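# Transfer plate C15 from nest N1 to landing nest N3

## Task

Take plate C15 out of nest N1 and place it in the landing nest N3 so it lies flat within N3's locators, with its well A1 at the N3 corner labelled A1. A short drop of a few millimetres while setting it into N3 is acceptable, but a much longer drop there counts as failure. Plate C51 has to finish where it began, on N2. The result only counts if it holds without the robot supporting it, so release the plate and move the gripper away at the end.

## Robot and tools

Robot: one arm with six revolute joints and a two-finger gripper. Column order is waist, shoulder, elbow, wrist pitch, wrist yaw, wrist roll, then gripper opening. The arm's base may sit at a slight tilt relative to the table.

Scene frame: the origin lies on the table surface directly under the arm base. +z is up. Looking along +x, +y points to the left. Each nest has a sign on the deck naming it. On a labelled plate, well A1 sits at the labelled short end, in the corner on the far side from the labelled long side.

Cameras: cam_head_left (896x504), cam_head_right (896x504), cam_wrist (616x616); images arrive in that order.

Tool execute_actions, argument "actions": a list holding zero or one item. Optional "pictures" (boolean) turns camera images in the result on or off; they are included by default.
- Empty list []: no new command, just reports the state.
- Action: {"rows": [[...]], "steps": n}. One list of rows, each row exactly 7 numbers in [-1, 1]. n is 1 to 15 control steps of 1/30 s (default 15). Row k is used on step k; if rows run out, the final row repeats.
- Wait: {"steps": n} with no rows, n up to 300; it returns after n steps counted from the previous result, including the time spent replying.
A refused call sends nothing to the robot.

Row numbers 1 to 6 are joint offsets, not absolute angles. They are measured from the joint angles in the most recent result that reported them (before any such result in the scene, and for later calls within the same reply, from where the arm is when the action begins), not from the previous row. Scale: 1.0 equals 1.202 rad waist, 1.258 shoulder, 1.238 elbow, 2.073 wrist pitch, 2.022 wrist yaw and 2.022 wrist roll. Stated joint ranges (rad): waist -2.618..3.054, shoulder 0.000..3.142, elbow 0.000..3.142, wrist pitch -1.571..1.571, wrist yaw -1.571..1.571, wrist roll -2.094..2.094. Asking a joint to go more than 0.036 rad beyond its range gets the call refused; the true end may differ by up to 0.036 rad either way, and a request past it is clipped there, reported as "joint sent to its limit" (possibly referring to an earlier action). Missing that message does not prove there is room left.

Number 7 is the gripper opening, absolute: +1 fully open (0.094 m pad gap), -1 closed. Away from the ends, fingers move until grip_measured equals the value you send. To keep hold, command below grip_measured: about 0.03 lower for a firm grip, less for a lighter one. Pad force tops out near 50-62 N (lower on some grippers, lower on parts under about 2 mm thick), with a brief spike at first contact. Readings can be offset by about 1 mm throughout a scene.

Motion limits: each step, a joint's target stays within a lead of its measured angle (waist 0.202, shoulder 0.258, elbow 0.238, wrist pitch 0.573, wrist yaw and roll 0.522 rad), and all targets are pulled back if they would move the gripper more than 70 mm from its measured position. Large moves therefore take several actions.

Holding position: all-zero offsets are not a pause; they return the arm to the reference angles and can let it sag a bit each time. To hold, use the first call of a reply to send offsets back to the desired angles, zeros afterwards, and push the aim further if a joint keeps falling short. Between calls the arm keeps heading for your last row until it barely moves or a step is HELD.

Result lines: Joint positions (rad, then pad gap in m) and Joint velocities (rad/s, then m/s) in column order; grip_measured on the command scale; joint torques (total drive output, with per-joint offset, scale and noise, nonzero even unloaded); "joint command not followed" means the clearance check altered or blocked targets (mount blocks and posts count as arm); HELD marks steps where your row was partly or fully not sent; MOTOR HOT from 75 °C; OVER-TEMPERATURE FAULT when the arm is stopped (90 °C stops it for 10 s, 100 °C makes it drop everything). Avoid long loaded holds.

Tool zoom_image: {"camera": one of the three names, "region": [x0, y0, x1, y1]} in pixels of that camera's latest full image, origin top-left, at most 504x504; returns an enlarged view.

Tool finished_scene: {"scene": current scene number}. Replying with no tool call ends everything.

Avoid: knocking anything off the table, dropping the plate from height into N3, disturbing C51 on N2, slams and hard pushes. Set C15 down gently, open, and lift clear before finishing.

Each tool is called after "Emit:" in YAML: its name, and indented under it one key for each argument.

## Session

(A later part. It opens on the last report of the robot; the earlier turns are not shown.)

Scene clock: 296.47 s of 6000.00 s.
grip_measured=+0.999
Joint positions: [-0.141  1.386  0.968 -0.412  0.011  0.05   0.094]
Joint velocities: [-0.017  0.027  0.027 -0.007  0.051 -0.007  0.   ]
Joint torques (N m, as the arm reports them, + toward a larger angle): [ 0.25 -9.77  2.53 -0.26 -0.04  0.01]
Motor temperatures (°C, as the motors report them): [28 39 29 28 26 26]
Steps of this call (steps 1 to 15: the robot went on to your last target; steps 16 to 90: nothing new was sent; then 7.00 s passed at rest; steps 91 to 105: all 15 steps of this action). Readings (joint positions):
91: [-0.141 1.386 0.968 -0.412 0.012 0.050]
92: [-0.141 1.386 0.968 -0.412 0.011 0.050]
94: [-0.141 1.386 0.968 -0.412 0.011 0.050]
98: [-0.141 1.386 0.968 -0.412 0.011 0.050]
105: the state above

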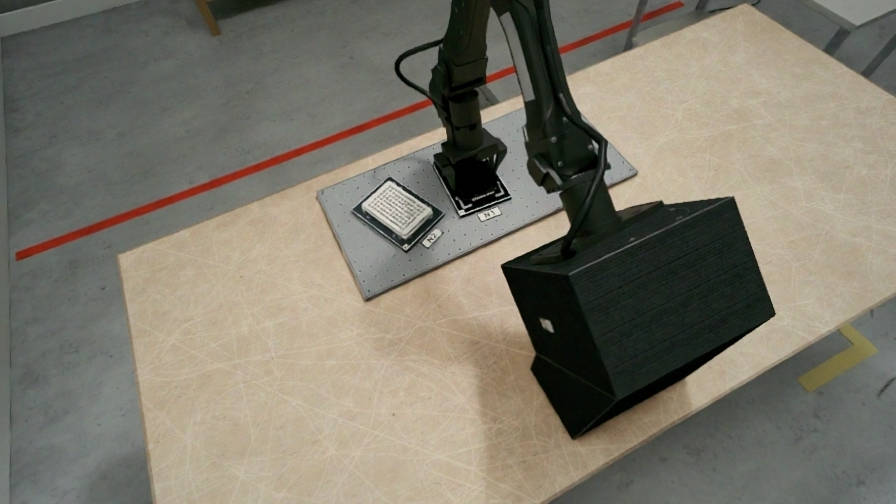

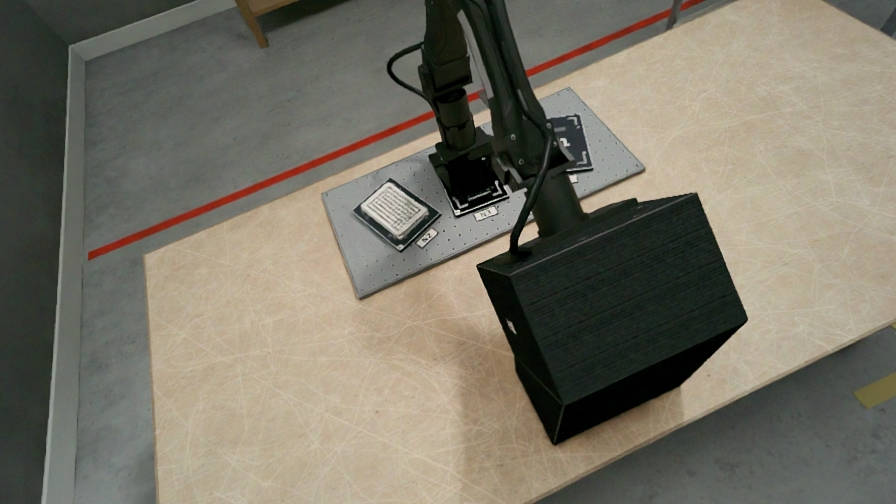

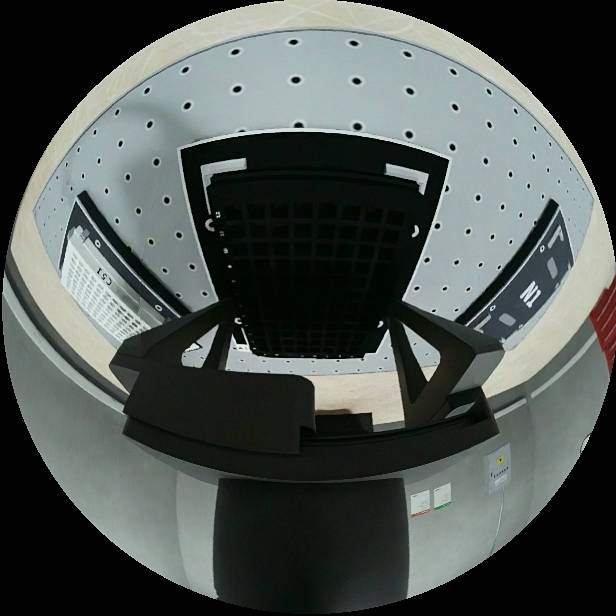

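Lift and inspect.

Emit:
execute_actions:
  actions:
    - {"rows":[[0,-0.02,0,-0.012,0,0,1],[0,-0.04,0,-0.024,0,0,1],[0,-0.06,0.005,-0.036,0,0,1],[0,-0.08,0.01,-0.05,0,0,1],[0,-0.11,0.03,-0.07,0,0,1],[0,-0.14,0.05,-0.09,0,0,1],[0,-0.18,0.07,-0.12,0,0,1]],"steps":15}

Emit:
zoom_image:
  camera: "cam_wrist"
  region: [220, 190, 400, 360]

Emit:
zoom_image:
  camera: "cam_head_left"
  region: [410, 120, 540, 240]

Scene clock: 302.73 s of 6000.00 s.
grip_measured=+0.999
Joint positions: [-0.141  1.156  1.053 -0.613  0.011  0.05   0.094]
Joint velocities: [ 0.007  0.027 -0.007 -0.344  0.037 -0.022  0.   ]
Joint torques (N m, as the arm reports them, + toward a larger angle): [ 0.23 -9.61  4.21 -0.05 -0.04 -0.02]
Motor temperatures (°C, as the motors report them): [28 40 29 28 26 26]
Steps of this call (steps 1 to 15: the robot went on to your last target; steps 16 to 90: nothing new was sent; then 2.77 s passed at rest; steps 91 to 105: all 15 steps of this action). Readings (joint positions):
91: [-0.141 1.386 0.968 -0.413 0.011 0.050]
92: [-0.141 1.383 0.968 -0.418 0.011 0.050]
94: [-0.141 1.362 0.968 -0.445 0.011 0.050]
98: [-0.141 1.244 0.994 -0.561 0.011 0.050]
105: the state above

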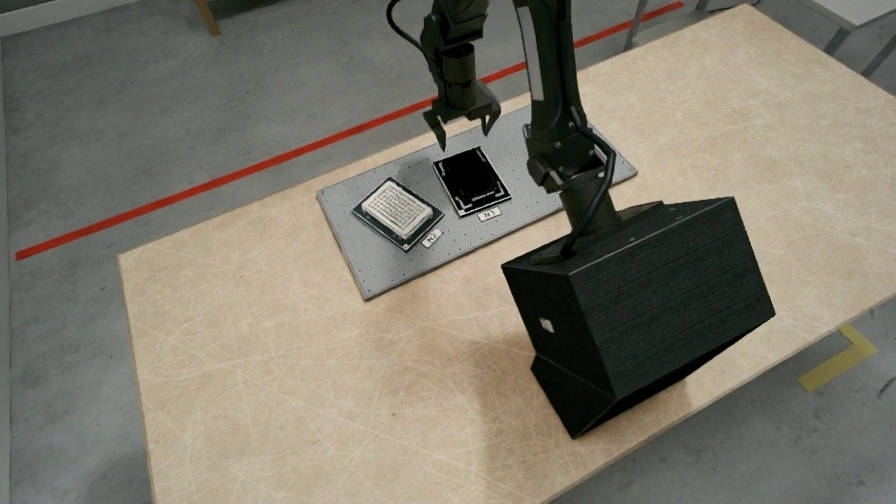

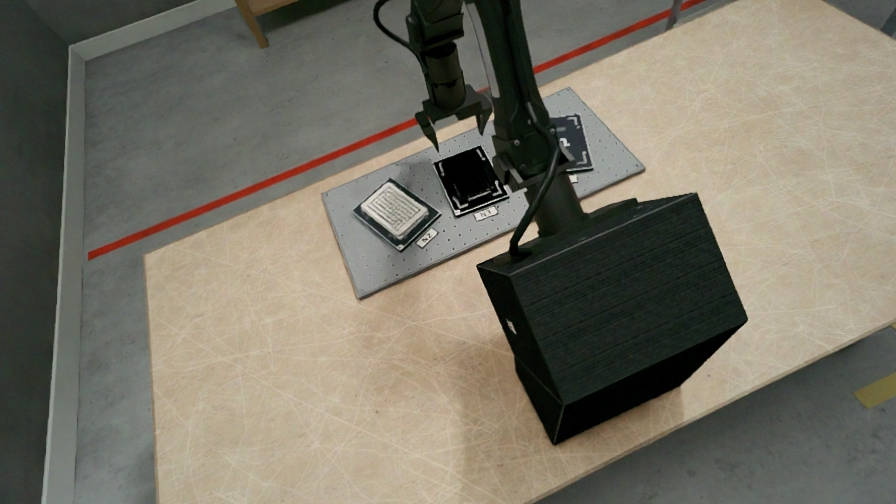

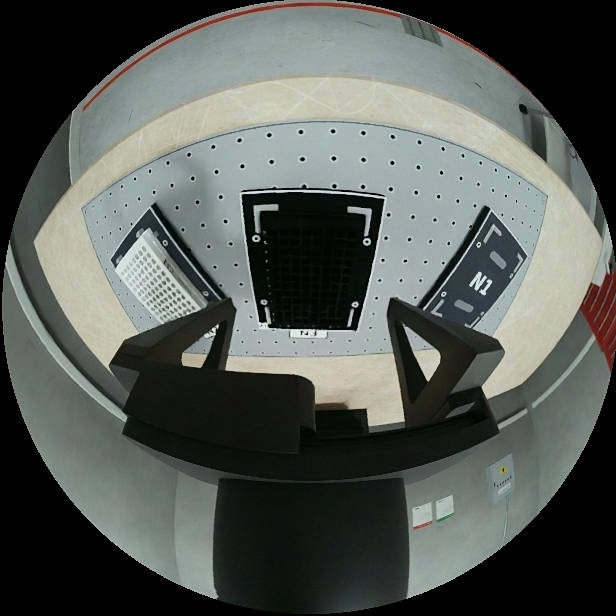

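Region (220, 190, 400, 360) of cam_wrist's 616x616 image, scaled by 2.800, with more detail than that image has.

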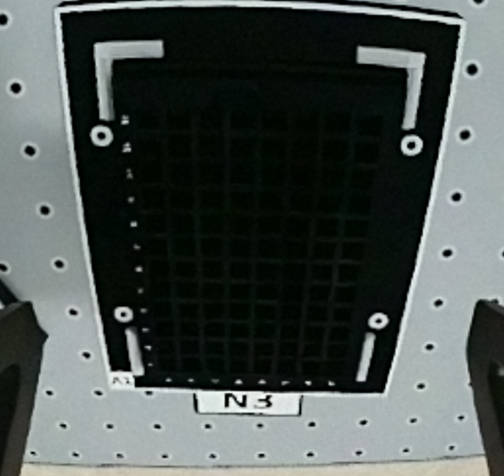

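Region (410, 120, 540, 240) of cam_head_left's 896x504 image, scaled by 3.877, with more detail than that image has; it fills the top 465 rows of this view, and the rest is white.

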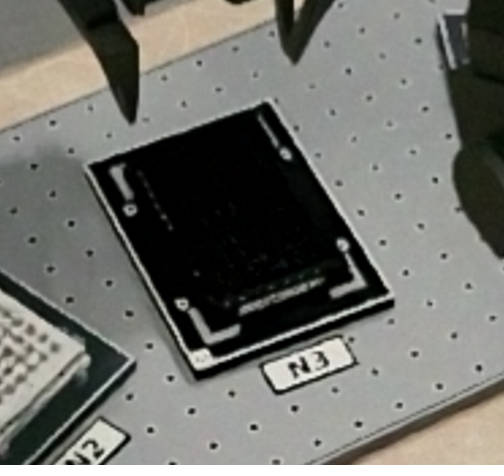

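All four locators visible around the plate; seated.

Emit:
finished_scene:
  scene: 2

The scene is finished: the task was done.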